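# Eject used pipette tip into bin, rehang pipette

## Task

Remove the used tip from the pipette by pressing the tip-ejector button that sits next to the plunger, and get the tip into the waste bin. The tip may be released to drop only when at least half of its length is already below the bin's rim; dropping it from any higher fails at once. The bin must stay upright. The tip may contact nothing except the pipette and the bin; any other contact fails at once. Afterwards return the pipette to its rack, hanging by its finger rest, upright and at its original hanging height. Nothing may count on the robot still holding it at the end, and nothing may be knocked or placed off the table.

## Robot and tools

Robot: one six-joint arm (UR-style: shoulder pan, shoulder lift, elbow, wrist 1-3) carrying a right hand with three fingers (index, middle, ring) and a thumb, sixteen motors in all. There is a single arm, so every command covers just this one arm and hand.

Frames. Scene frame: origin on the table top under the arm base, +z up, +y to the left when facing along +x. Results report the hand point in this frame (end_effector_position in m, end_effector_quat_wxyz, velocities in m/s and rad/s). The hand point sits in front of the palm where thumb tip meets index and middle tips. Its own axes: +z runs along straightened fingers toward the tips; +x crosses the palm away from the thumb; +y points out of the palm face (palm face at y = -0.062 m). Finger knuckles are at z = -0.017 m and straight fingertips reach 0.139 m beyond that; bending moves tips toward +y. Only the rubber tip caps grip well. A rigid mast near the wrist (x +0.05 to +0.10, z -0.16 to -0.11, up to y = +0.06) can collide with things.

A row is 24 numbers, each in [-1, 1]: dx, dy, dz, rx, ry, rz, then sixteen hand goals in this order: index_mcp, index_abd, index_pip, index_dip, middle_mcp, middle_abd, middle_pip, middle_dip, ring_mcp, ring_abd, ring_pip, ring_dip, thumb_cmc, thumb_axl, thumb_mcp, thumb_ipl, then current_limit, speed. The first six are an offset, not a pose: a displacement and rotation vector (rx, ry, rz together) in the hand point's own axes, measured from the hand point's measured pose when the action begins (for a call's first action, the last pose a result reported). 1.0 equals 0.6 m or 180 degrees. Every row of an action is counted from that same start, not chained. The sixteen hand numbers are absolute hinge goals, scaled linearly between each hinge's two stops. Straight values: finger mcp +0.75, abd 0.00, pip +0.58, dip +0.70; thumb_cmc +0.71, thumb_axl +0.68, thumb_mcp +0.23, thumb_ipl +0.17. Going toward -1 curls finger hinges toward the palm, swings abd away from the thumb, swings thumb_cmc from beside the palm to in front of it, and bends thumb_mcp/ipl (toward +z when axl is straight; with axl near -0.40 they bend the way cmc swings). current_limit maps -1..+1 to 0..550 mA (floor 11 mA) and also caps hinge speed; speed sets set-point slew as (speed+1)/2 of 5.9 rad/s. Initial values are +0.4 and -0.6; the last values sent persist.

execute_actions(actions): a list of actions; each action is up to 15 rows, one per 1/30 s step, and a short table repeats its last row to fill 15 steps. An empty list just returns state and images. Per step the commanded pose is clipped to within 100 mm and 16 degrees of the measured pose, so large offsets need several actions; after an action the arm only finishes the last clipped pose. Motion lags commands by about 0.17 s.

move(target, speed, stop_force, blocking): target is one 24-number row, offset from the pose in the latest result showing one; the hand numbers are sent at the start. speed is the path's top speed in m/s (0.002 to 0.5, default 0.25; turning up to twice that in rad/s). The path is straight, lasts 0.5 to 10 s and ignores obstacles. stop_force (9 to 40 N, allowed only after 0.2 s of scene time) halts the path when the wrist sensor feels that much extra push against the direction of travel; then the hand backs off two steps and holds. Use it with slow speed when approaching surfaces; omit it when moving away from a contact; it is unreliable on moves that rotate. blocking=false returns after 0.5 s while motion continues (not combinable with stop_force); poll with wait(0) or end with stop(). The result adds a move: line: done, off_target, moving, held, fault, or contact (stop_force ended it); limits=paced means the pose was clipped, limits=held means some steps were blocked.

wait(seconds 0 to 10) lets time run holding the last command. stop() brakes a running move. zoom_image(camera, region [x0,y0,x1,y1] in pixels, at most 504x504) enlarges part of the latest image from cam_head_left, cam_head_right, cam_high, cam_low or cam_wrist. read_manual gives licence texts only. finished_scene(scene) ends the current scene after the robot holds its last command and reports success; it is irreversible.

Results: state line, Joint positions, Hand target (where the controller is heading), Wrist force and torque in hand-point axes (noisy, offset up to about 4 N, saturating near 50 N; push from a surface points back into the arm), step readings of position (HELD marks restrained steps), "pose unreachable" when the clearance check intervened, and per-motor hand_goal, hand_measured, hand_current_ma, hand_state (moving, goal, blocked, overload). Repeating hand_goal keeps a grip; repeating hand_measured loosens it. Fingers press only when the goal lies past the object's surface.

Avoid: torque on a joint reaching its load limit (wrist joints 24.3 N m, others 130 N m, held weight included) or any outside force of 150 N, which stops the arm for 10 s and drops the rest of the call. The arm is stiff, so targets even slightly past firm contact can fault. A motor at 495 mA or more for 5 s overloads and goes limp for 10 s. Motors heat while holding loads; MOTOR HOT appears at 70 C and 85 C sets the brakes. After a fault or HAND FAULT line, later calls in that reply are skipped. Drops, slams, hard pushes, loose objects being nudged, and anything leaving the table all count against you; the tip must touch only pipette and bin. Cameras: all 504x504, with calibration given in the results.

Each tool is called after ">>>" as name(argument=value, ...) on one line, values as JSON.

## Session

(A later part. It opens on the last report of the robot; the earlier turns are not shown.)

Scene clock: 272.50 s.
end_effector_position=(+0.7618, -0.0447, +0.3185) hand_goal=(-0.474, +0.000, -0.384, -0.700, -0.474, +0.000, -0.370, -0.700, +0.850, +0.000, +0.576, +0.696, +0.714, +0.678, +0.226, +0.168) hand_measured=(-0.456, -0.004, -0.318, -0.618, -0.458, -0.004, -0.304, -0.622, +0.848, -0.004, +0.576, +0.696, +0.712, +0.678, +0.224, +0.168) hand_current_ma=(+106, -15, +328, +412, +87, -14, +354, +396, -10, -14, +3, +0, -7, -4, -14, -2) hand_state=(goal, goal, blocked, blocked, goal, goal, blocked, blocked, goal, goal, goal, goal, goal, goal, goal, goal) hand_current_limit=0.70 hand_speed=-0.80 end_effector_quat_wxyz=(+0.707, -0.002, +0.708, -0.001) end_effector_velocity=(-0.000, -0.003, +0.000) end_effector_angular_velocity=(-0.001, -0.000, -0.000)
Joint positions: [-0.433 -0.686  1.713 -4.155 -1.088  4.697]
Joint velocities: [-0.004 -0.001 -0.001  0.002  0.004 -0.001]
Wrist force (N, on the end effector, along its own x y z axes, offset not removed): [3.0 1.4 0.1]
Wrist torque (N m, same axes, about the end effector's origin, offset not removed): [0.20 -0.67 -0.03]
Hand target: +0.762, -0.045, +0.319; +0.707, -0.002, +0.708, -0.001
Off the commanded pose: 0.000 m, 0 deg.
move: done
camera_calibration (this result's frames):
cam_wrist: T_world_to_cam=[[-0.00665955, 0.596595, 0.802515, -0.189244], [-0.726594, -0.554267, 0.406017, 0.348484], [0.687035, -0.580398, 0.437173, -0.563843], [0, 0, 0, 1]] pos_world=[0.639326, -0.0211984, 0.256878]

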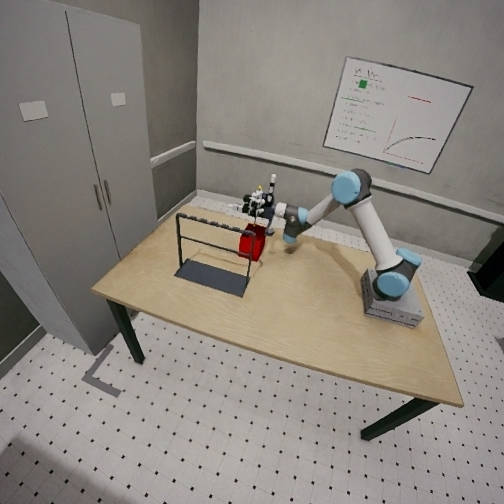

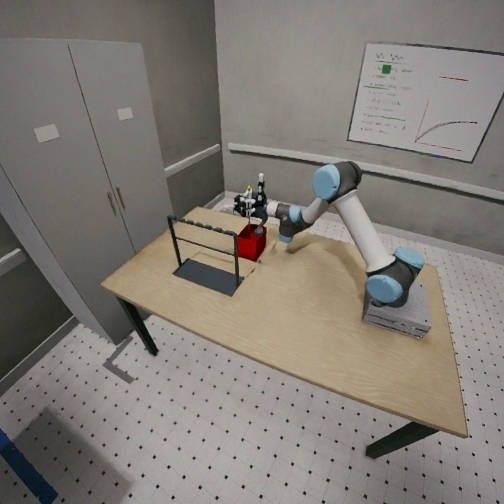

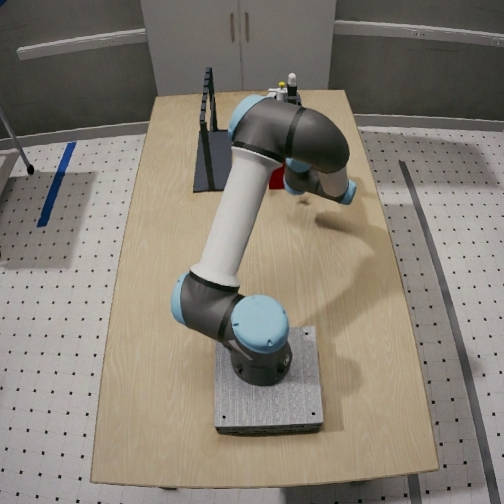

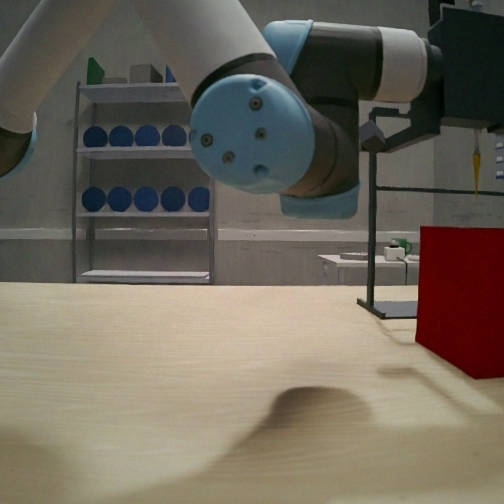

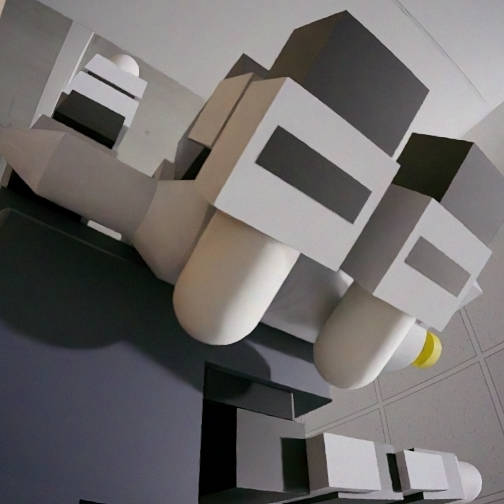

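>>> zoom_image(camera="cam_head_right", region=[210, 165, 310, 275])

>>> zoom_image(camera="cam_low", region=[380, 100, 504, 260])

Region (210, 165, 310, 275) of cam_head_right's 504x504 image, scaled by 4.582, with more detail than that image has; it fills the left 458 columns of this view, and the rest is white.

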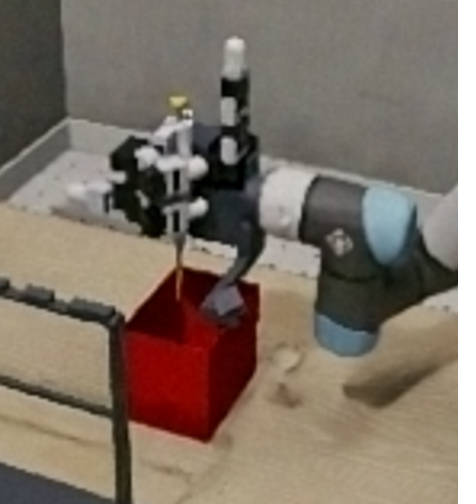

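Region (380, 100, 504, 260) of cam_low's 504x504 image, scaled by 3.150, with more detail than that image has; it fills the left 391 columns of this view, and the rest is white.

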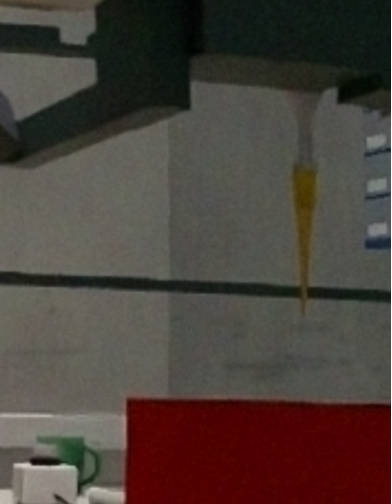

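>>> move(target=[0.1208,0,0,0,0,0,-0.475,0,-0.385,-0.70,-0.475,0,-0.37,-0.70,0.85,0,0.576,0.696,0.714,0.678,-0.112,-0.373,0.7,-0.6], speed=0.09)

Scene clock: 284.60 s.
end_effector_position=(+0.7616, -0.0448, +0.2462) hand_goal=(-0.474, +0.000, -0.384, -0.700, -0.474, +0.000, -0.370, -0.700, +0.850, +0.000, +0.576, +0.696, +0.714, +0.678, -0.112, -0.372) hand_measured=(-0.456, -0.004, -0.318, -0.618, -0.458, -0.004, -0.304, -0.622, +0.848, -0.004, +0.576, +0.696, +0.712, +0.678, -0.114, -0.372) hand_current_ma=(+106, -15, +328, +412, +87, -14, +354, +396, -10, -14, +3, +0, -7, -4, -12, +3) hand_state=(goal, goal, blocked, blocked, goal, goal, blocked, blocked, goal, goal, goal, goal, goal, goal, goal, goal) hand_current_limit=0.70 hand_speed=-0.60 end_effector_quat_wxyz=(+0.707, -0.002, +0.708, -0.001) end_effector_velocity=(-0.000, -0.001, -0.002) end_effector_angular_velocity=(+0.003, +0.001, -0.002)
Joint positions: [-0.435 -0.536  1.67  -4.263 -1.086  4.696]
Joint velocities: [-0.001  0.005 -0.001 -0.003 -0.001  0.003]
Wrist force (N, on the end effector, along its own x y z axes, offset not removed): [1.9 1.7 0.2]
Wrist torque (N m, same axes, about the end effector's origin, offset not removed): [0.05 -0.54 -0.22]
Hand target: +0.762, -0.045, +0.246; +0.707, -0.002, +0.708, -0.001
Off the commanded pose: 0.000 m, 0 deg.
move: done
camera_calibration (this result's frames):
cam_wrist: T_world_to_cam=[[-0.00662929, 0.596812, 0.802354, -0.131104], [-0.726581, -0.554155, 0.406192, 0.377569], [0.687049, -0.580282, 0.437306, -0.532265], [0, 0, 0, 1]] pos_world=[0.639158, -0.0213878, 0.184589]

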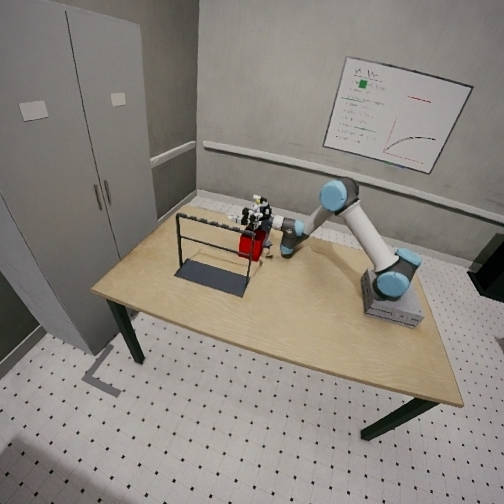

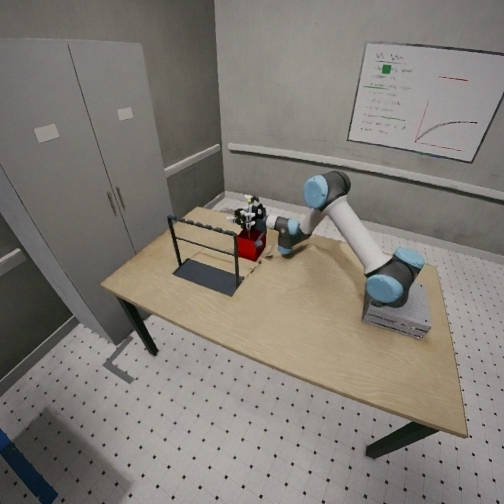

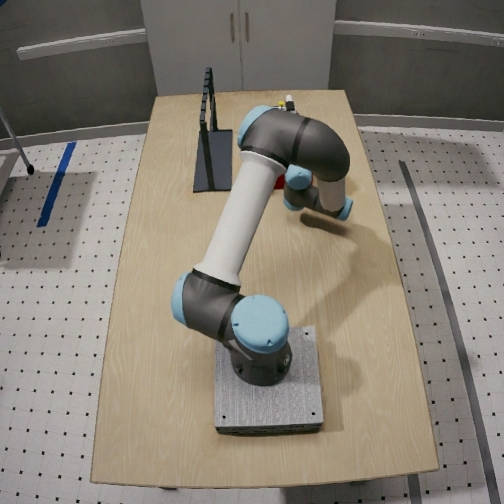

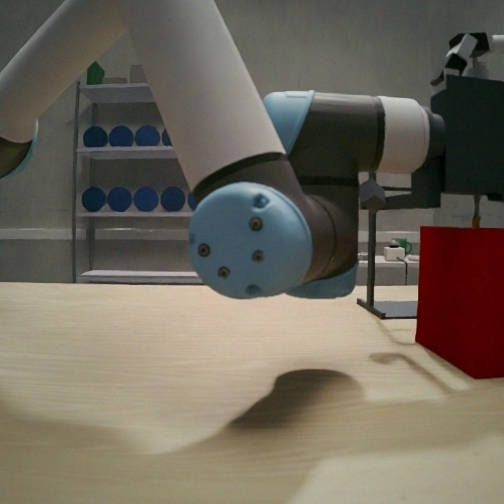

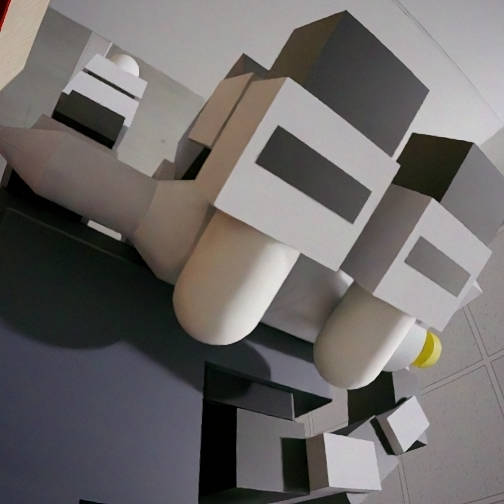

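>>> zoom_image(camera="cam_low", region=[400, 10, 504, 250])

>>> zoom_image(camera="cam_high", region=[255, 80, 315, 130])

Region (400, 10, 504, 250) of cam_low's 504x504 image, scaled by 2.100, with more detail than that image has; it fills the left 218 columns of this view, and the rest is white.

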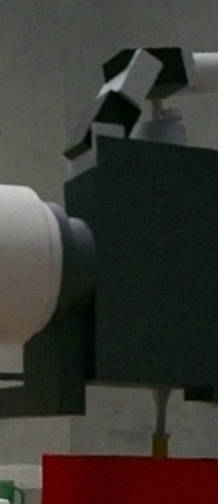

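Region (255, 80, 315, 130) of cam_high's 504x504 image, scaled by 8.400, with more detail than that image has.

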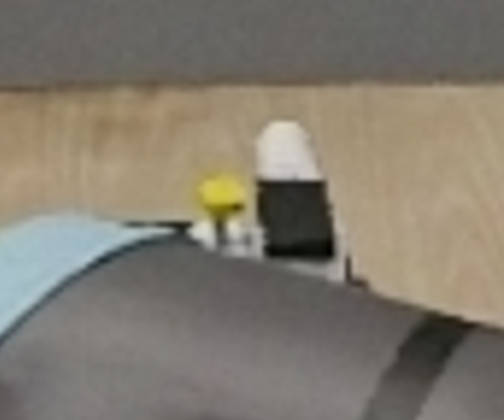

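>>> execute_actions(actions=[[[0,0,0,0,0,0,-0.475,0,-0.40,-0.71,-0.475,0,-0.385,-0.71,0.85,0,0.576,0.696,0.714,0.678,-0.225,-0.319,0.78,-0.7]],[[0,0,0,0,0,0,-0.475,0,-0.40,-0.71,-0.475,0,-0.385,-0.71,0.85,0,0.576,0.696,0.714,0.678,-0.36,-0.40,0.78,-0.8]],[[0,0,0,0,0,0,-0.475,0,-0.40,-0.71,-0.475,0,-0.385,-0.71,0.85,0,0.576,0.696,0.714,0.678,-0.36,-0.40,0.78,-0.8]]])

Scene clock: 299.57 s.
end_effector_position=(+0.7616, -0.0448, +0.2462) hand_goal=(-0.474, +0.000, -0.400, -0.710, -0.474, +0.000, -0.384, -0.710, +0.850, +0.000, +0.576, +0.696, +0.714, +0.678, -0.360, -0.400) hand_measured=(-0.456, -0.004, -0.322, -0.618, -0.458, -0.002, -0.308, -0.622, +0.848, -0.004, +0.576, +0.696, +0.718, +0.674, -0.280, -0.382) hand_current_ma=(+102, -15, +396, +463, +85, -13, +407, +446, -10, -14, +3, +0, +17, -19, +490, +121) hand_state=(goal, goal, blocked, blocked, goal, goal, blocked, blocked, goal, goal, goal, goal, goal, goal, blocked, goal) hand_current_limit=0.78 hand_speed=-0.80 end_effector_quat_wxyz=(+0.707, -0.002, +0.708, -0.001) end_effector_velocity=(-0.000, -0.000, +0.001) end_effector_angular_velocity=(-0.002, -0.004, -0.000)
Joint positions: [-0.435 -0.536  1.67  -4.263 -1.086  4.696]
Joint velocities: [-0.    -0.001 -0.001 -0.002  0.    -0.   ]
Wrist force (N, on the end effector, along its own x y z axes, offset not removed): [-0.3 2.1 -0.6]
Wrist torque (N m, same axes, about the end effector's origin, offset not removed): [0.39 -0.19 -0.25]
Hand target: +0.762, -0.045, +0.246; +0.707, -0.002, +0.708, -0.001
Off the commanded pose: 0.000 m, 0 deg.
Step readings (end_effector_position; steps 1 to 15: 1st action; 16 to 30: 2nd action; 31 to 45: 3rd action):
0: (+0.7616, -0.0448, +0.2460)
1: (+0.7616, -0.0448, +0.2460)
2: (+0.7616, -0.0448, +0.2460)
4: (+0.7616, -0.0448, +0.2460)
8: (+0.7616, -0.0448, +0.2462)
15: (+0.7616, -0.0448, +0.2462)
16: (+0.7616, -0.0448, +0.2462)
17: (+0.7616, -0.0448, +0.2462)
19: (+0.7616, -0.0448, +0.2462)
23: (+0.7616, -0.0448, +0.2462)
30: (+0.7616, -0.0448, +0.2462)
31: (+0.7616, -0.0448, +0.2462)
32: (+0.7616, -0.0448, +0.2462)
34: (+0.7616, -0.0448, +0.2462)
38: (+0.7616, -0.0448, +0.2462)
45: end_effector_position above
camera_calibration (this result's frames):
cam_wrist: T_world_to_cam=[[-0.00665521, 0.59672, 0.802422, -0.131109], [-0.726592, -0.554204, 0.406107, 0.377593], [0.687037, -0.58033, 0.43726, -0.532255], [0, 0, 0, 1]] pos_world=[0.639162, -0.0213848, 0.184596]

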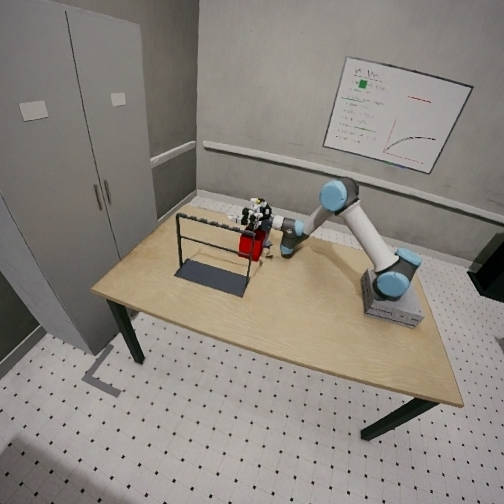

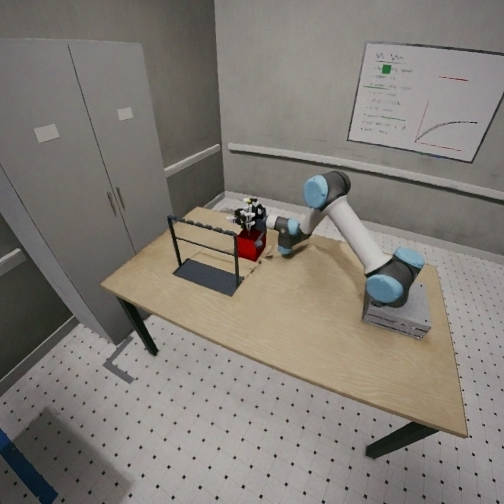

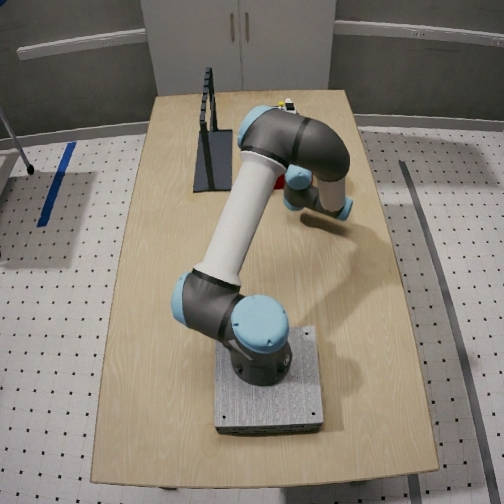

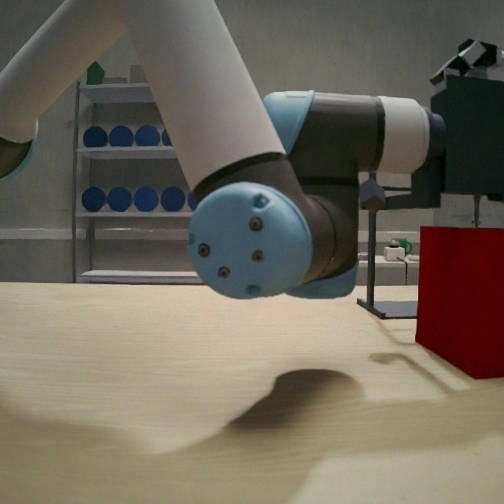

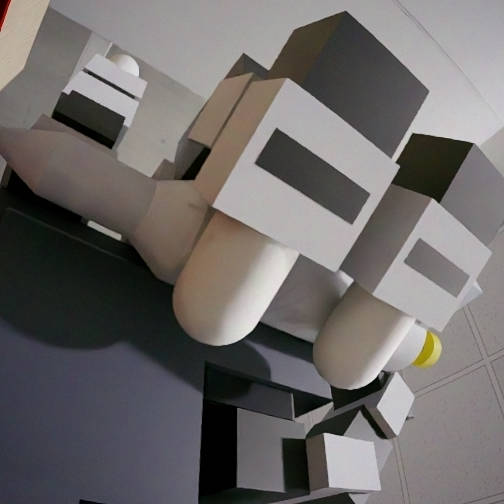

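>>> zoom_image(camera="cam_low", region=[440, 180, 504, 244])

Region (440, 180, 504, 244) of cam_low's 504x504 image, scaled by 7.875, with more detail than that image has.

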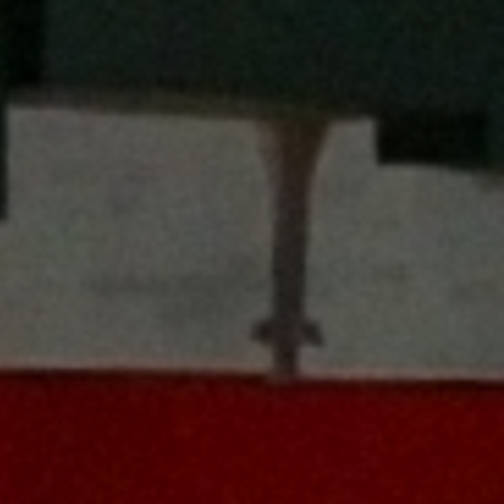

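>>> move(target=[-0.0235,0.02,-0.0008,0,0,0,-0.475,0,-0.395,-0.705,-0.475,0,-0.38,-0.705,0.85,0,0.576,0.696,0.714,0.678,0.226,0.168,0.72,-0.5], speed=0.06)

Scene clock: 319.40 s.
end_effector_position=(+0.7612, -0.0329, +0.2602) hand_goal=(-0.474, +0.000, -0.394, -0.704, -0.474, +0.000, -0.380, -0.704, +0.850, +0.000, +0.576, +0.696, +0.714, +0.678, +0.226, +0.168) hand_measured=(-0.456, -0.004, -0.322, -0.618, -0.458, -0.002, -0.308, -0.622, +0.848, -0.004, +0.576, +0.696, +0.718, +0.676, +0.224, +0.166) hand_current_ma=(+102, -15, +365, +432, +84, -13, +385, +416, -10, -14, +3, +0, +17, -14, -14, -15) hand_state=(goal, goal, blocked, blocked, goal, goal, blocked, blocked, goal, goal, goal, goal, goal, goal, goal, goal) hand_current_limit=0.72 hand_speed=-0.50 end_effector_quat_wxyz=(+0.707, -0.002, +0.708, -0.001) end_effector_velocity=(+0.000, -0.001, +0.002) end_effector_angular_velocity=(-0.001, -0.002, -0.001)
Joint positions: [-0.415 -0.569  1.691 -4.251 -1.106  4.697]
Joint velocities: [-0.    -0.003 -0.001  0.002 -0.001  0.   ]
Wrist force (N, on the end effector, along its own x y z axes, offset not removed): [1.5 3.3 -1.0]
Wrist torque (N m, same axes, about the end effector's origin, offset not removed): [0.55 -0.29 0.09]
Hand target: +0.761, -0.033, +0.260; +0.707, -0.002, +0.708, -0.001
Off the commanded pose: 0.000 m, 0 deg.
move: done
camera_calibration (this result's frames):
cam_wrist: T_world_to_cam=[[-0.0066624, 0.596724, 0.802419, -0.149474], [-0.72659, -0.554206, 0.406106, 0.378198], [0.687039, -0.580324, 0.437266, -0.531099], [0, 0, 0, 1]] pos_world=[0.638685, -0.00941529, 0.198584]

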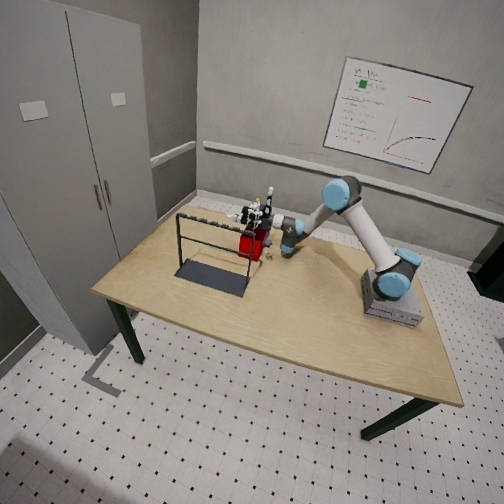

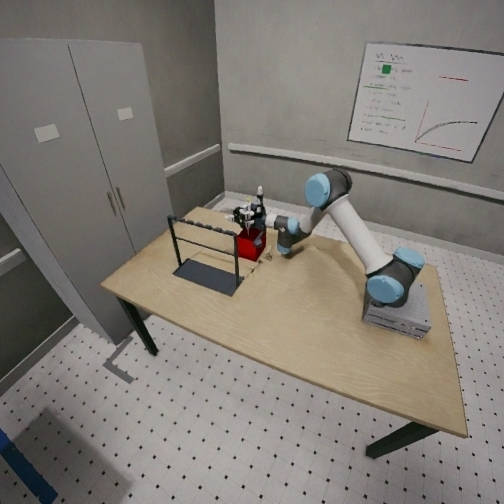

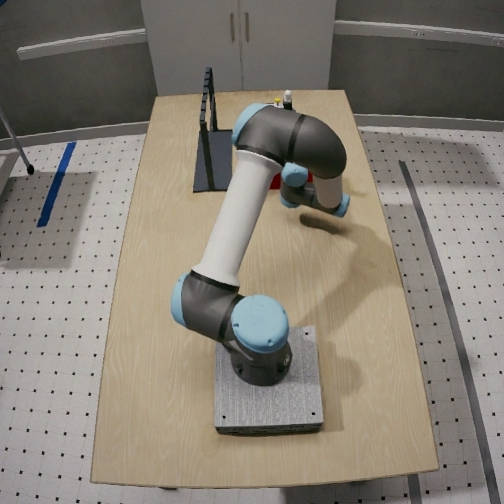

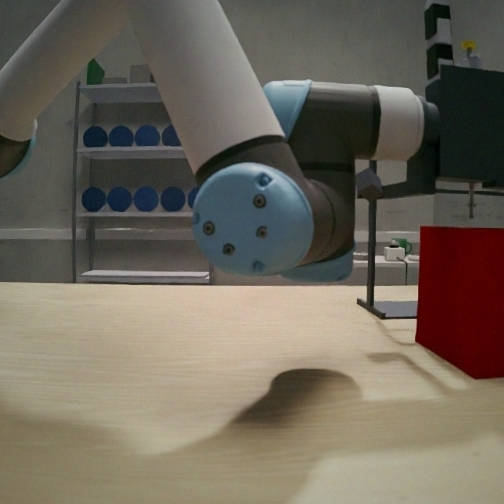

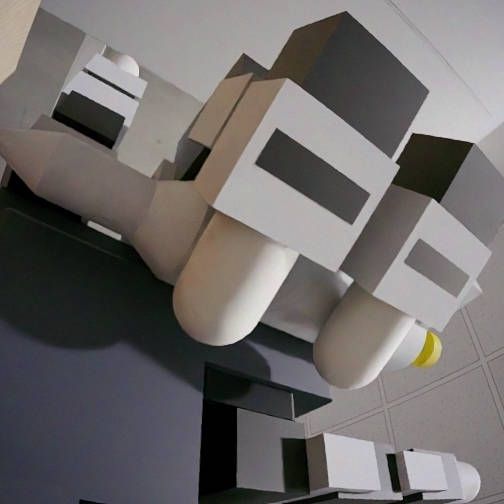

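>>> move(target=[0.0030,0.2470,0.0005,0,0,0,-0.475,0,-0.395,-0.705,-0.475,0,-0.38,-0.705,0.85,0,0.576,0.696,0.714,0.678,0.226,0.168,0.72,-0.5], speed=0.15)

Scene clock: 330.77 s.
end_effector_position=(+0.7611, +0.1151, +0.2579) hand_goal=(-0.474, +0.000, -0.394, -0.704, -0.474, +0.000, -0.380, -0.704, +0.850, +0.000, +0.576, +0.696, +0.714, +0.678, +0.226, +0.168) hand_measured=(-0.456, -0.004, -0.322, -0.618, -0.458, -0.002, -0.308, -0.622, +0.848, -0.004, +0.576, +0.696, +0.716, +0.676, +0.224, +0.166) hand_current_ma=(+102, -15, +365, +432, +84, -13, +385, +416, -9, -14, +3, +0, +12, -14, -14, -15) hand_state=(goal, goal, blocked, blocked, goal, goal, blocked, blocked, goal, goal, goal, goal, goal, goal, goal, goal) hand_current_limit=0.72 hand_speed=-0.50 end_effector_quat_wxyz=(+0.707, -0.002, +0.708, -0.001) end_effector_velocity=(+0.000, +0.002, +0.001) end_effector_angular_velocity=(+0.000, -0.003, +0.000)
Joint positions: [-0.146 -0.574  1.728 -4.284 -1.374  4.7  ]
Joint velocities: [ 0.004 -0.    -0.001 -0.001 -0.004  0.001]
Wrist force (N, on the end effector, along its own x y z axes, offset not removed): [3.8 2.9 -0.3]
Wrist torque (N m, same axes, about the end effector's origin, offset not removed): [0.37 -0.71 0.15]
Hand target: +0.761, +0.115, +0.258; +0.707, -0.002, +0.708, -0.001
Off the commanded pose: 0.000 m, 0 deg.
move: done
camera_calibration (this result's frames):
cam_wrist: T_world_to_cam=[[-0.00667569, 0.596773, 0.802382, -0.235958], [-0.726561, -0.554211, 0.406151, 0.461036], [0.687069, -0.580268, 0.437292, -0.444182], [0, 0, 0, 1]] pos_world=[0.638579, 0.13858, 0.196316]

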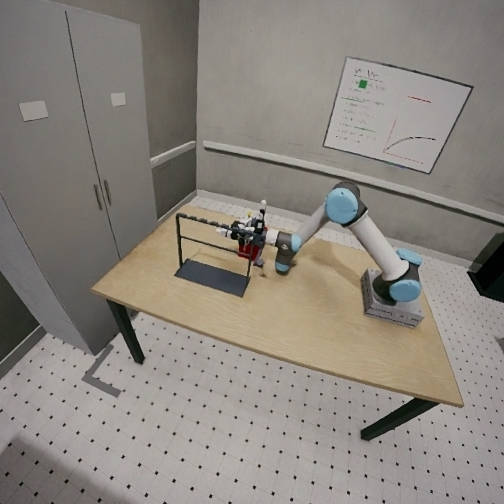

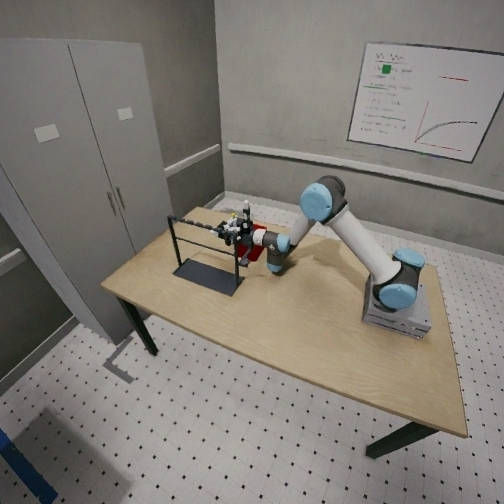

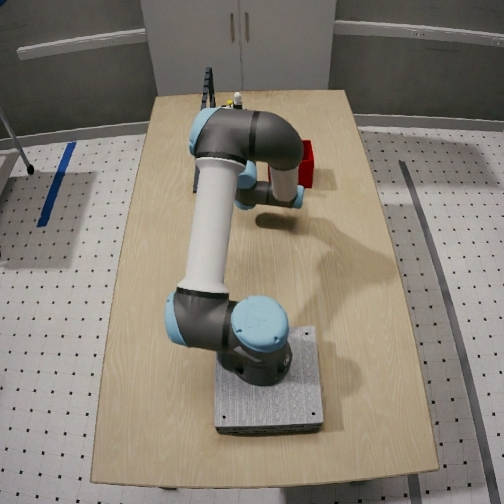

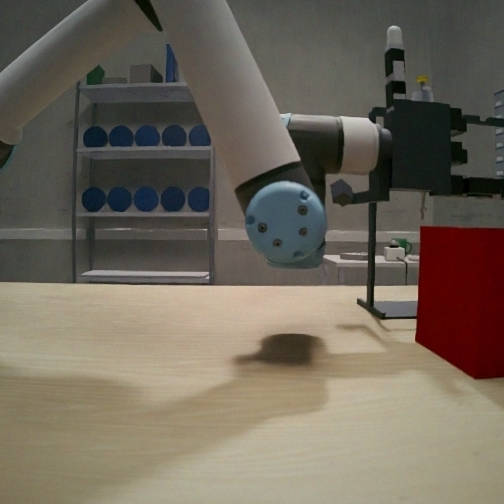

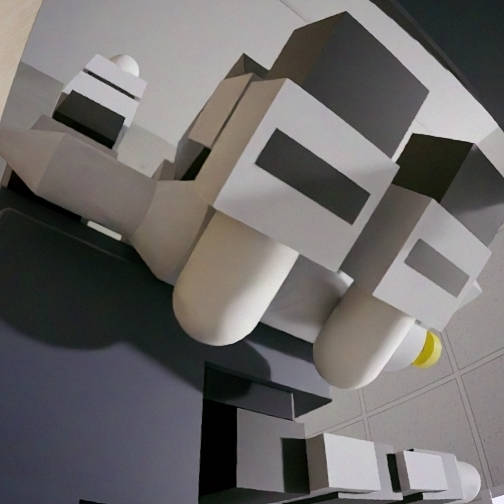

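>>> zoom_image(camera="cam_head_left", region=[205, 195, 275, 255])

>>> zoom_image(camera="cam_low", region=[360, 60, 504, 230])

Region (205, 195, 275, 255) of cam_head_left's 504x504 image, scaled by 7.200, with more detail than that image has; it fills the top 432 rows of this view, and the rest is white.

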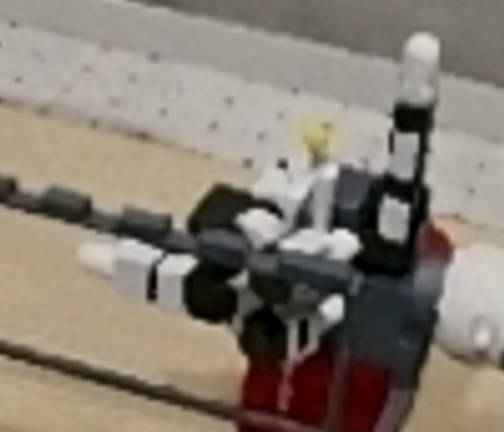

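Region (360, 60, 504, 230) of cam_low's 504x504 image, scaled by 2.965, with more detail than that image has; it fills the left 427 columns of this view, and the rest is white.

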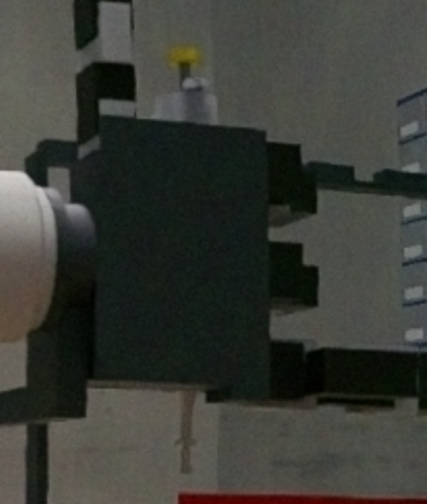

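>>> move(target=[0,0.1045,0.0002,0,0,0,-0.475,0,-0.395,-0.705,-0.475,0,-0.38,-0.705,0.85,0,0.576,0.696,0.714,0.678,0.226,0.168,0.72,-0.5], speed=0.05, stop_force=12)

Scene clock: 347.00 s.
end_effector_position=(+0.7610, +0.1777, +0.2577) hand_goal=(-0.474, +0.000, -0.394, -0.704, -0.474, +0.000, -0.380, -0.704, +0.850, +0.000, +0.576, +0.696, +0.714, +0.678, +0.226, +0.168) hand_measured=(-0.456, -0.004, -0.322, -0.618, -0.458, -0.002, -0.308, -0.622, +0.848, -0.004, +0.576, +0.696, +0.716, +0.676, +0.224, +0.166) hand_current_ma=(+102, -15, +365, +432, +84, -13, +385, +416, -9, -14, +3, +0, +12, -14, -14, -15) hand_state=(goal, goal, blocked, blocked, goal, goal, blocked, blocked, goal, goal, goal, goal, goal, goal, goal, goal) hand_current_limit=0.72 hand_speed=-0.50 end_effector_quat_wxyz=(+0.707, -0.002, +0.708, -0.001) end_effector_velocity=(+0.000, +0.001, -0.001) end_effector_angular_velocity=(+0.001, +0.001, -0.002)
Joint positions: [-0.027 -0.565  1.704 -4.269 -1.493  4.702]
Joint velocities: [ 0.002  0.001 -0.001  0.001 -0.004  0.001]
Wrist force (N, on the end effector, along its own x y z axes, offset not removed): [1.9 1.9 0.4]
Wrist torque (N m, same axes, about the end effector's origin, offset not removed): [0.10 -0.57 -0.02]
Hand target: +0.761, +0.178, +0.258; +0.707, -0.002, +0.708, -0.001
Off the commanded pose: 0.000 m, 0 deg.
move: done
camera_calibration (this result's frames):
cam_wrist: T_world_to_cam=[[-0.00668365, 0.596796, 0.802365, -0.273086], [-0.726549, -0.554214, 0.40617, 0.495715], [0.687082, -0.580243, 0.437306, -0.407799], [0, 0, 0, 1]] pos_world=[0.638528, 0.201086, 0.196103]

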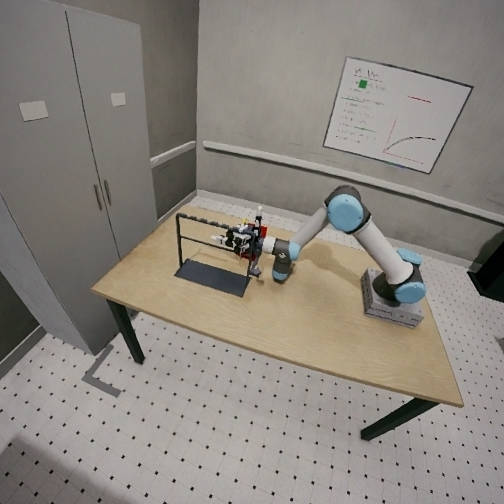

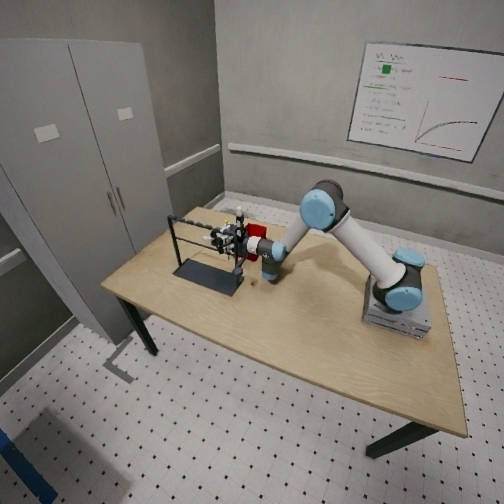

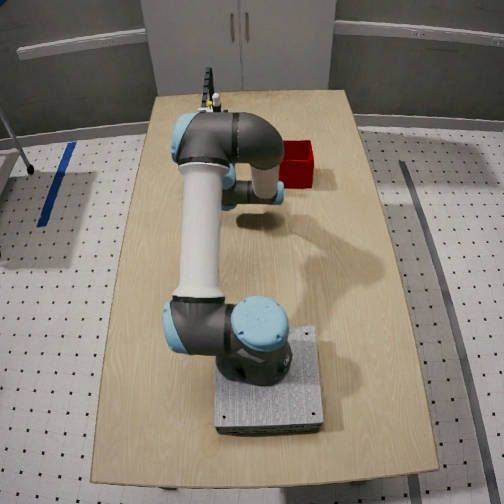

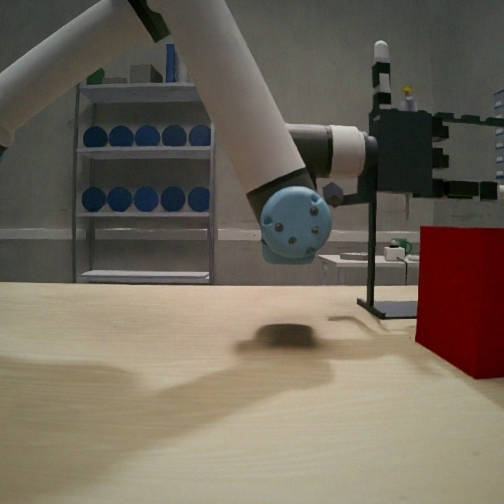

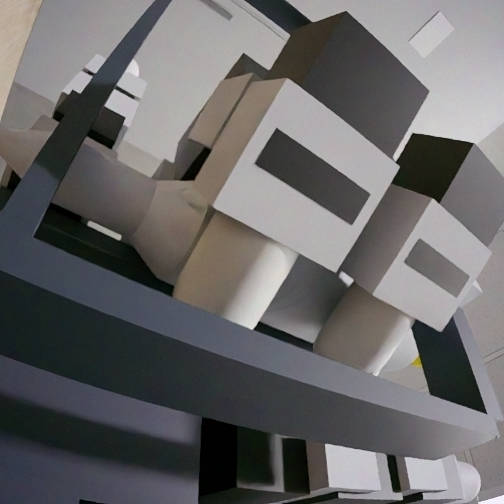

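>>> zoom_image(camera="cam_head_left", region=[220, 210, 265, 245])

>>> zoom_image(camera="cam_head_right", region=[200, 210, 250, 248])

Region (220, 210, 265, 245) of cam_head_left's 504x504 image, scaled by 11.200, with more detail than that image has.

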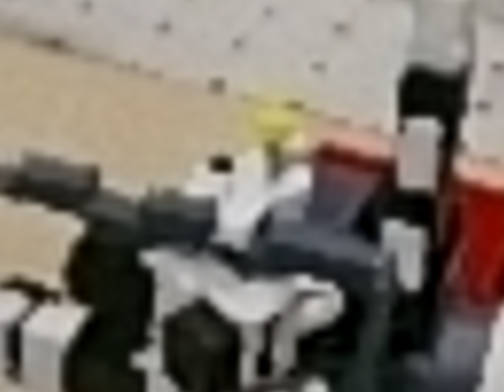

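Region (200, 210, 250, 248) of cam_head_right's 504x504 image, scaled by 10.080, with more detail than that image has; it fills the top 383 rows of this view, and the rest is white.

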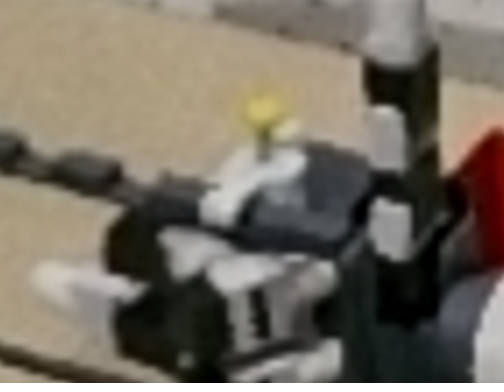

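>>> move(target=[0.0135,0,0,0,0,0,-0.475,0,-0.395,-0.705,-0.475,0,-0.38,-0.705,0.85,0,0.576,0.696,0.714,0.678,0.226,0.168,0.72,-0.5], speed=0.015, stop_force=10)

Scene clock: 361.73 s.
end_effector_position=(+0.7610, +0.1776, +0.2498) hand_goal=(-0.474, +0.000, -0.394, -0.704, -0.474, +0.000, -0.380, -0.704, +0.850, +0.000, +0.576, +0.696, +0.714, +0.678, +0.226, +0.168) hand_measured=(-0.456, -0.004, -0.322, -0.618, -0.458, -0.002, -0.308, -0.622, +0.848, -0.004, +0.576, +0.696, +0.716, +0.676, +0.224, +0.166) hand_current_ma=(+102, -15, +365, +432, +84, -13, +385, +416, -9, -14, +3, +0, +12, -14, -14, -15) hand_state=(goal, goal, blocked, blocked, goal, goal, blocked, blocked, goal, goal, goal, goal, goal, goal, goal, goal) hand_current_limit=0.72 hand_speed=-0.50 end_effector_quat_wxyz=(+0.707, -0.002, +0.708, -0.001) end_effector_velocity=(-0.000, -0.000, -0.003) end_effector_angular_velocity=(-0.000, +0.002, +0.001)
Joint positions: [-0.028 -0.548  1.698 -4.28  -1.493  4.702]
Joint velocities: [-0.     0.005 -0.001 -0.002  0.001 -0.001]
Wrist force (N, on the end effector, along its own x y z axes, offset not removed): [3.0 1.3 0.1]
Wrist torque (N m, same axes, about the end effector's origin, offset not removed): [0.14 -0.68 -0.08]
Hand target: +0.761, +0.178, +0.250; +0.707, -0.002, +0.708, -0.001
Off the commanded pose: 0.000 m, 0 deg.
move: done
camera_calibration (this result's frames):
cam_wrist: T_world_to_cam=[[-0.00667415, 0.596789, 0.80237, -0.266753], [-0.726542, -0.554219, 0.406175, 0.49889], [0.687089, -0.580245, 0.437292, -0.404347], [0, 0, 0, 1]] pos_world=[0.638506, 0.201069, 0.188216]

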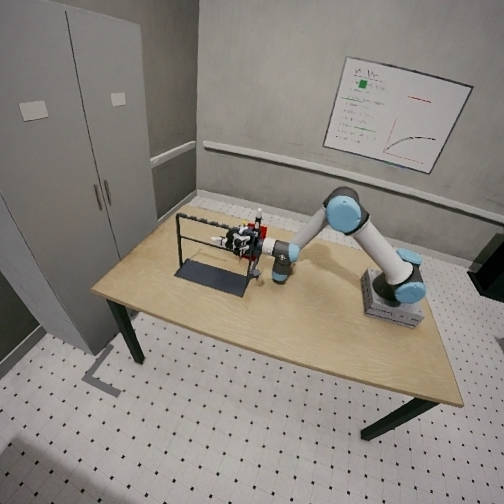

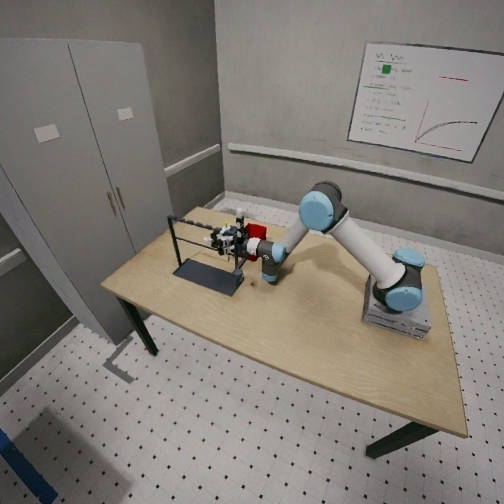

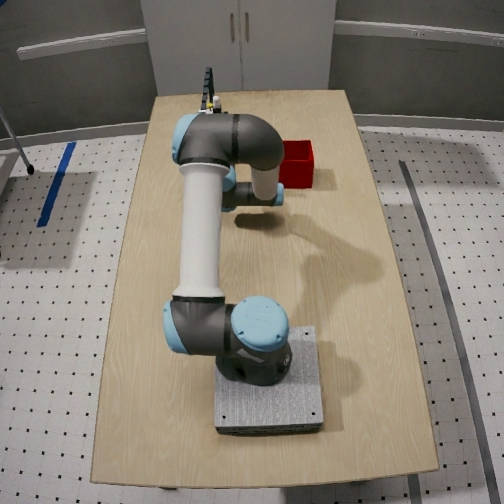

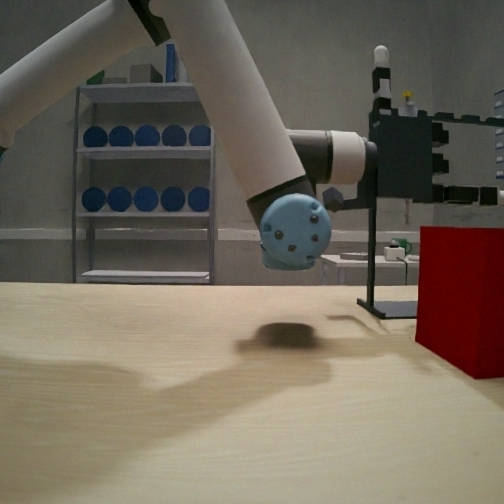

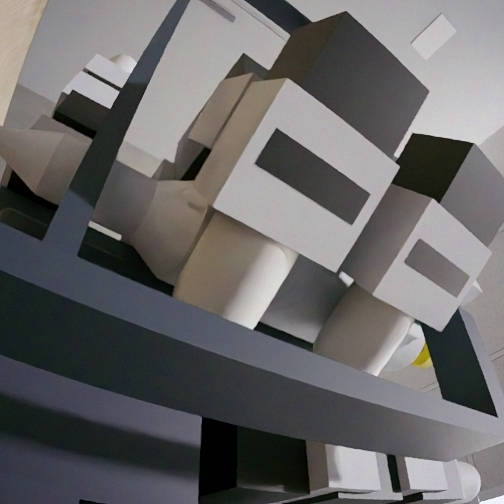

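>>> zoom_image(camera="cam_low", region=[385, 85, 435, 135])

Region (385, 85, 435, 135) of cam_low's 504x504 image, scaled by 10.080, with more detail than that image has.

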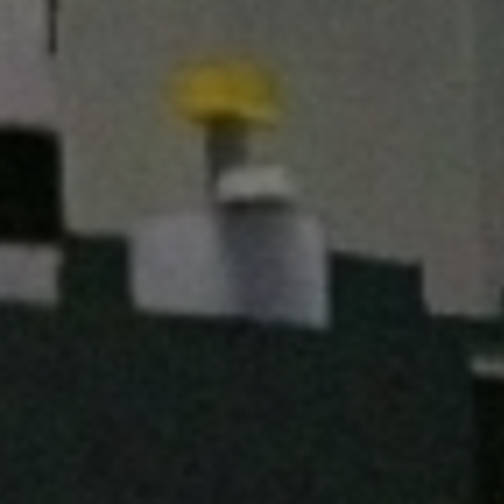

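>>> execute_actions(actions=[[[0.0004,0,0,0,0,0,-0.475,0,-0.395,-0.705,-0.475,0,-0.38,-0.705,0.85,0,0.576,0.696,0.714,0.678,0.226,0.168,0.72,-0.6],[0.0007,0,0,0,0,0,-0.475,0,-0.395,-0.705,-0.475,0,-0.38,-0.705,0.85,0,0.576,0.696,0.714,0.678,0.226,0.168,0.72,-0.6],[0.0009,0,0,0,0,0,-0.475,0,-0.395,-0.705,-0.475,0,-0.38,-0.705,0.85,0,0.576,0.696,0.714,0.678,0.226,0.168,0.72,-0.6],[0.0009,0,0,0,0,0,-0.475,0,-0.395,-0.705,-0.475,0,-0.38,-0.705,0.85,0,0.576,0.696,0.714,0.678,0.226,0.168,0.72,-0.6],[0.0009,0,0,0,0,0,-0.475,0,-0.395,-0.705,-0.475,0,-0.38,-0.705,0.85,0,0.576,0.696,0.714,0.678,0.226,0.168,0.72,-0.6],[0.0009,0,0,0,0,0,-0.456,0,-0.26,-0.618,-0.458,0,-0.25,-0.622,0.85,0,0.576,0.696,0.714,0.678,0.226,0.168,0.72,-0.75]],[[0,0,0,0,0,0,-0.456,0,0.5,-0.618,-0.458,0,0.5,-0.622,0.85,0,0.576,0.696,0.714,0.678,0.226,0.168,0.72,-0.3]]])

Scene clock: 389.60 s.
end_effector_position=(+0.7610, +0.1776, +0.2493) hand_goal=(-0.456, +0.000, +0.500, -0.618, -0.458, +0.000, +0.500, -0.622, +0.850, +0.000, +0.576, +0.696, +0.714, +0.678, +0.226, +0.168) hand_measured=(-0.454, -0.004, +0.374, -0.616, -0.456, -0.002, +0.352, -0.620, +0.848, -0.004, +0.576, +0.696, +0.716, +0.676, +0.224, +0.166) hand_current_ma=(+12, -15, -78, +15, +15, -13, -71, +15, -9, -14, +3, +0, +12, -14, -14, -15) hand_state=(goal, goal, moving, goal, goal, goal, moving, goal, goal, goal, goal, goal, goal, goal, goal, goal) hand_current_limit=0.72 hand_speed=-0.30 end_effector_quat_wxyz=(+0.707, -0.002, +0.708, -0.001) end_effector_velocity=(+0.000, -0.000, +0.000) end_effector_angular_velocity=(+0.001, -0.000, -0.000)
Joint positions: [-0.028 -0.547  1.698 -4.28  -1.493  4.702]
Joint velocities: [-0.001  0.    -0.001  0.     0.     0.001]
Wrist force (N, on the end effector, along its own x y z axes, offset not removed): [2.9 -1.8 -0.9]
Wrist torque (N m, same axes, about the end effector's origin, offset not removed): [-0.18 -0.71 -0.11]
Hand target: +0.761, +0.178, +0.249; +0.707, -0.002, +0.708, -0.001
Off the commanded pose: 0.000 m, 0 deg.
Step readings (end_effector_position; steps 1 to 15: 1st action; 16 to 30: 2nd action):
0: (+0.7610, +0.1776, +0.2496)
1: (+0.7610, +0.1776, +0.2496)
2: (+0.7610, +0.1776, +0.2496)
4: (+0.7610, +0.1776, +0.2495)
8: (+0.7610, +0.1776, +0.2494)
15: (+0.7610, +0.1776, +0.2493)
16: (+0.7610, +0.1776, +0.2493)
17: (+0.7610, +0.1776, +0.2493)
19: (+0.7610, +0.1776, +0.2493)
23: (+0.7610, +0.1776, +0.2493)
30: end_effector_position above
camera_calibration (this result's frames):
cam_wrist: T_world_to_cam=[[-0.00667292, 0.596789, 0.80237, -0.266322], [-0.726544, -0.554217, 0.406175, 0.499104], [0.687088, -0.580247, 0.437292, -0.404115], [0, 0, 0, 1]] pos_world=[0.638506, 0.201064, 0.187681]

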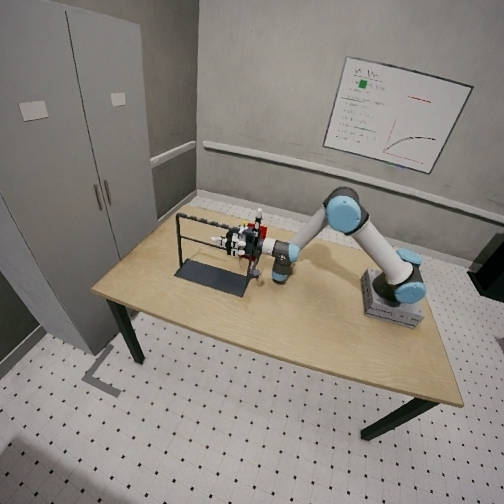

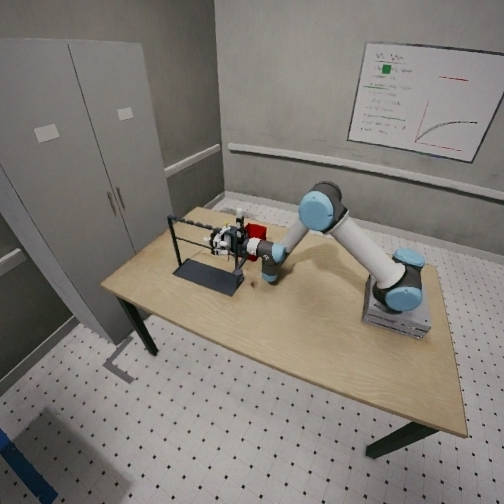

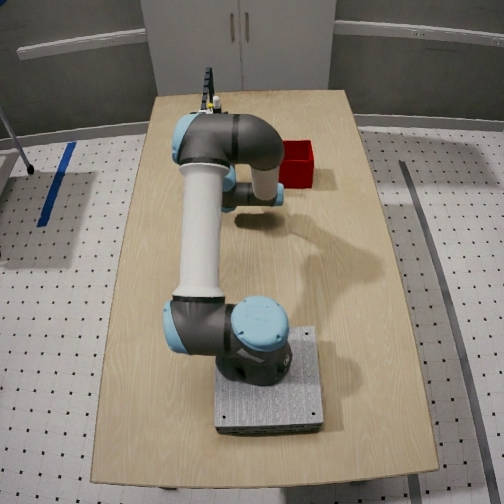

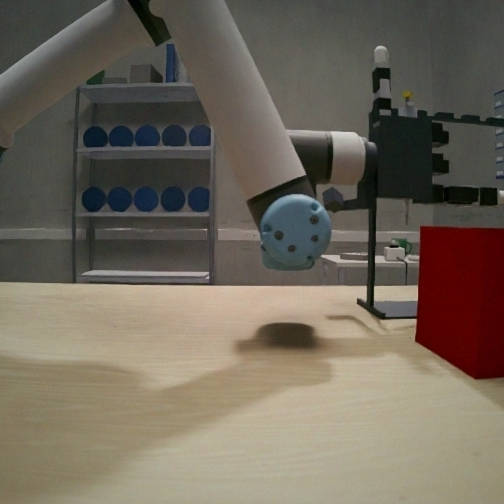

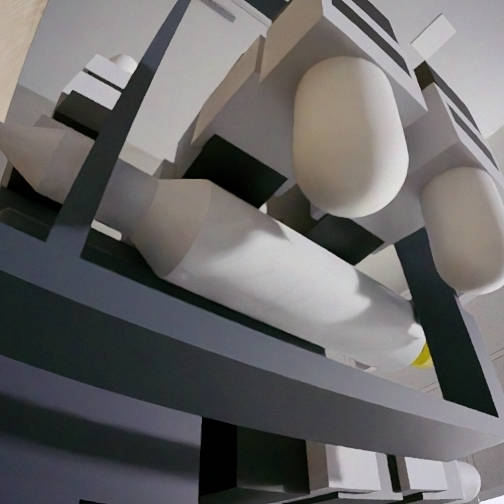

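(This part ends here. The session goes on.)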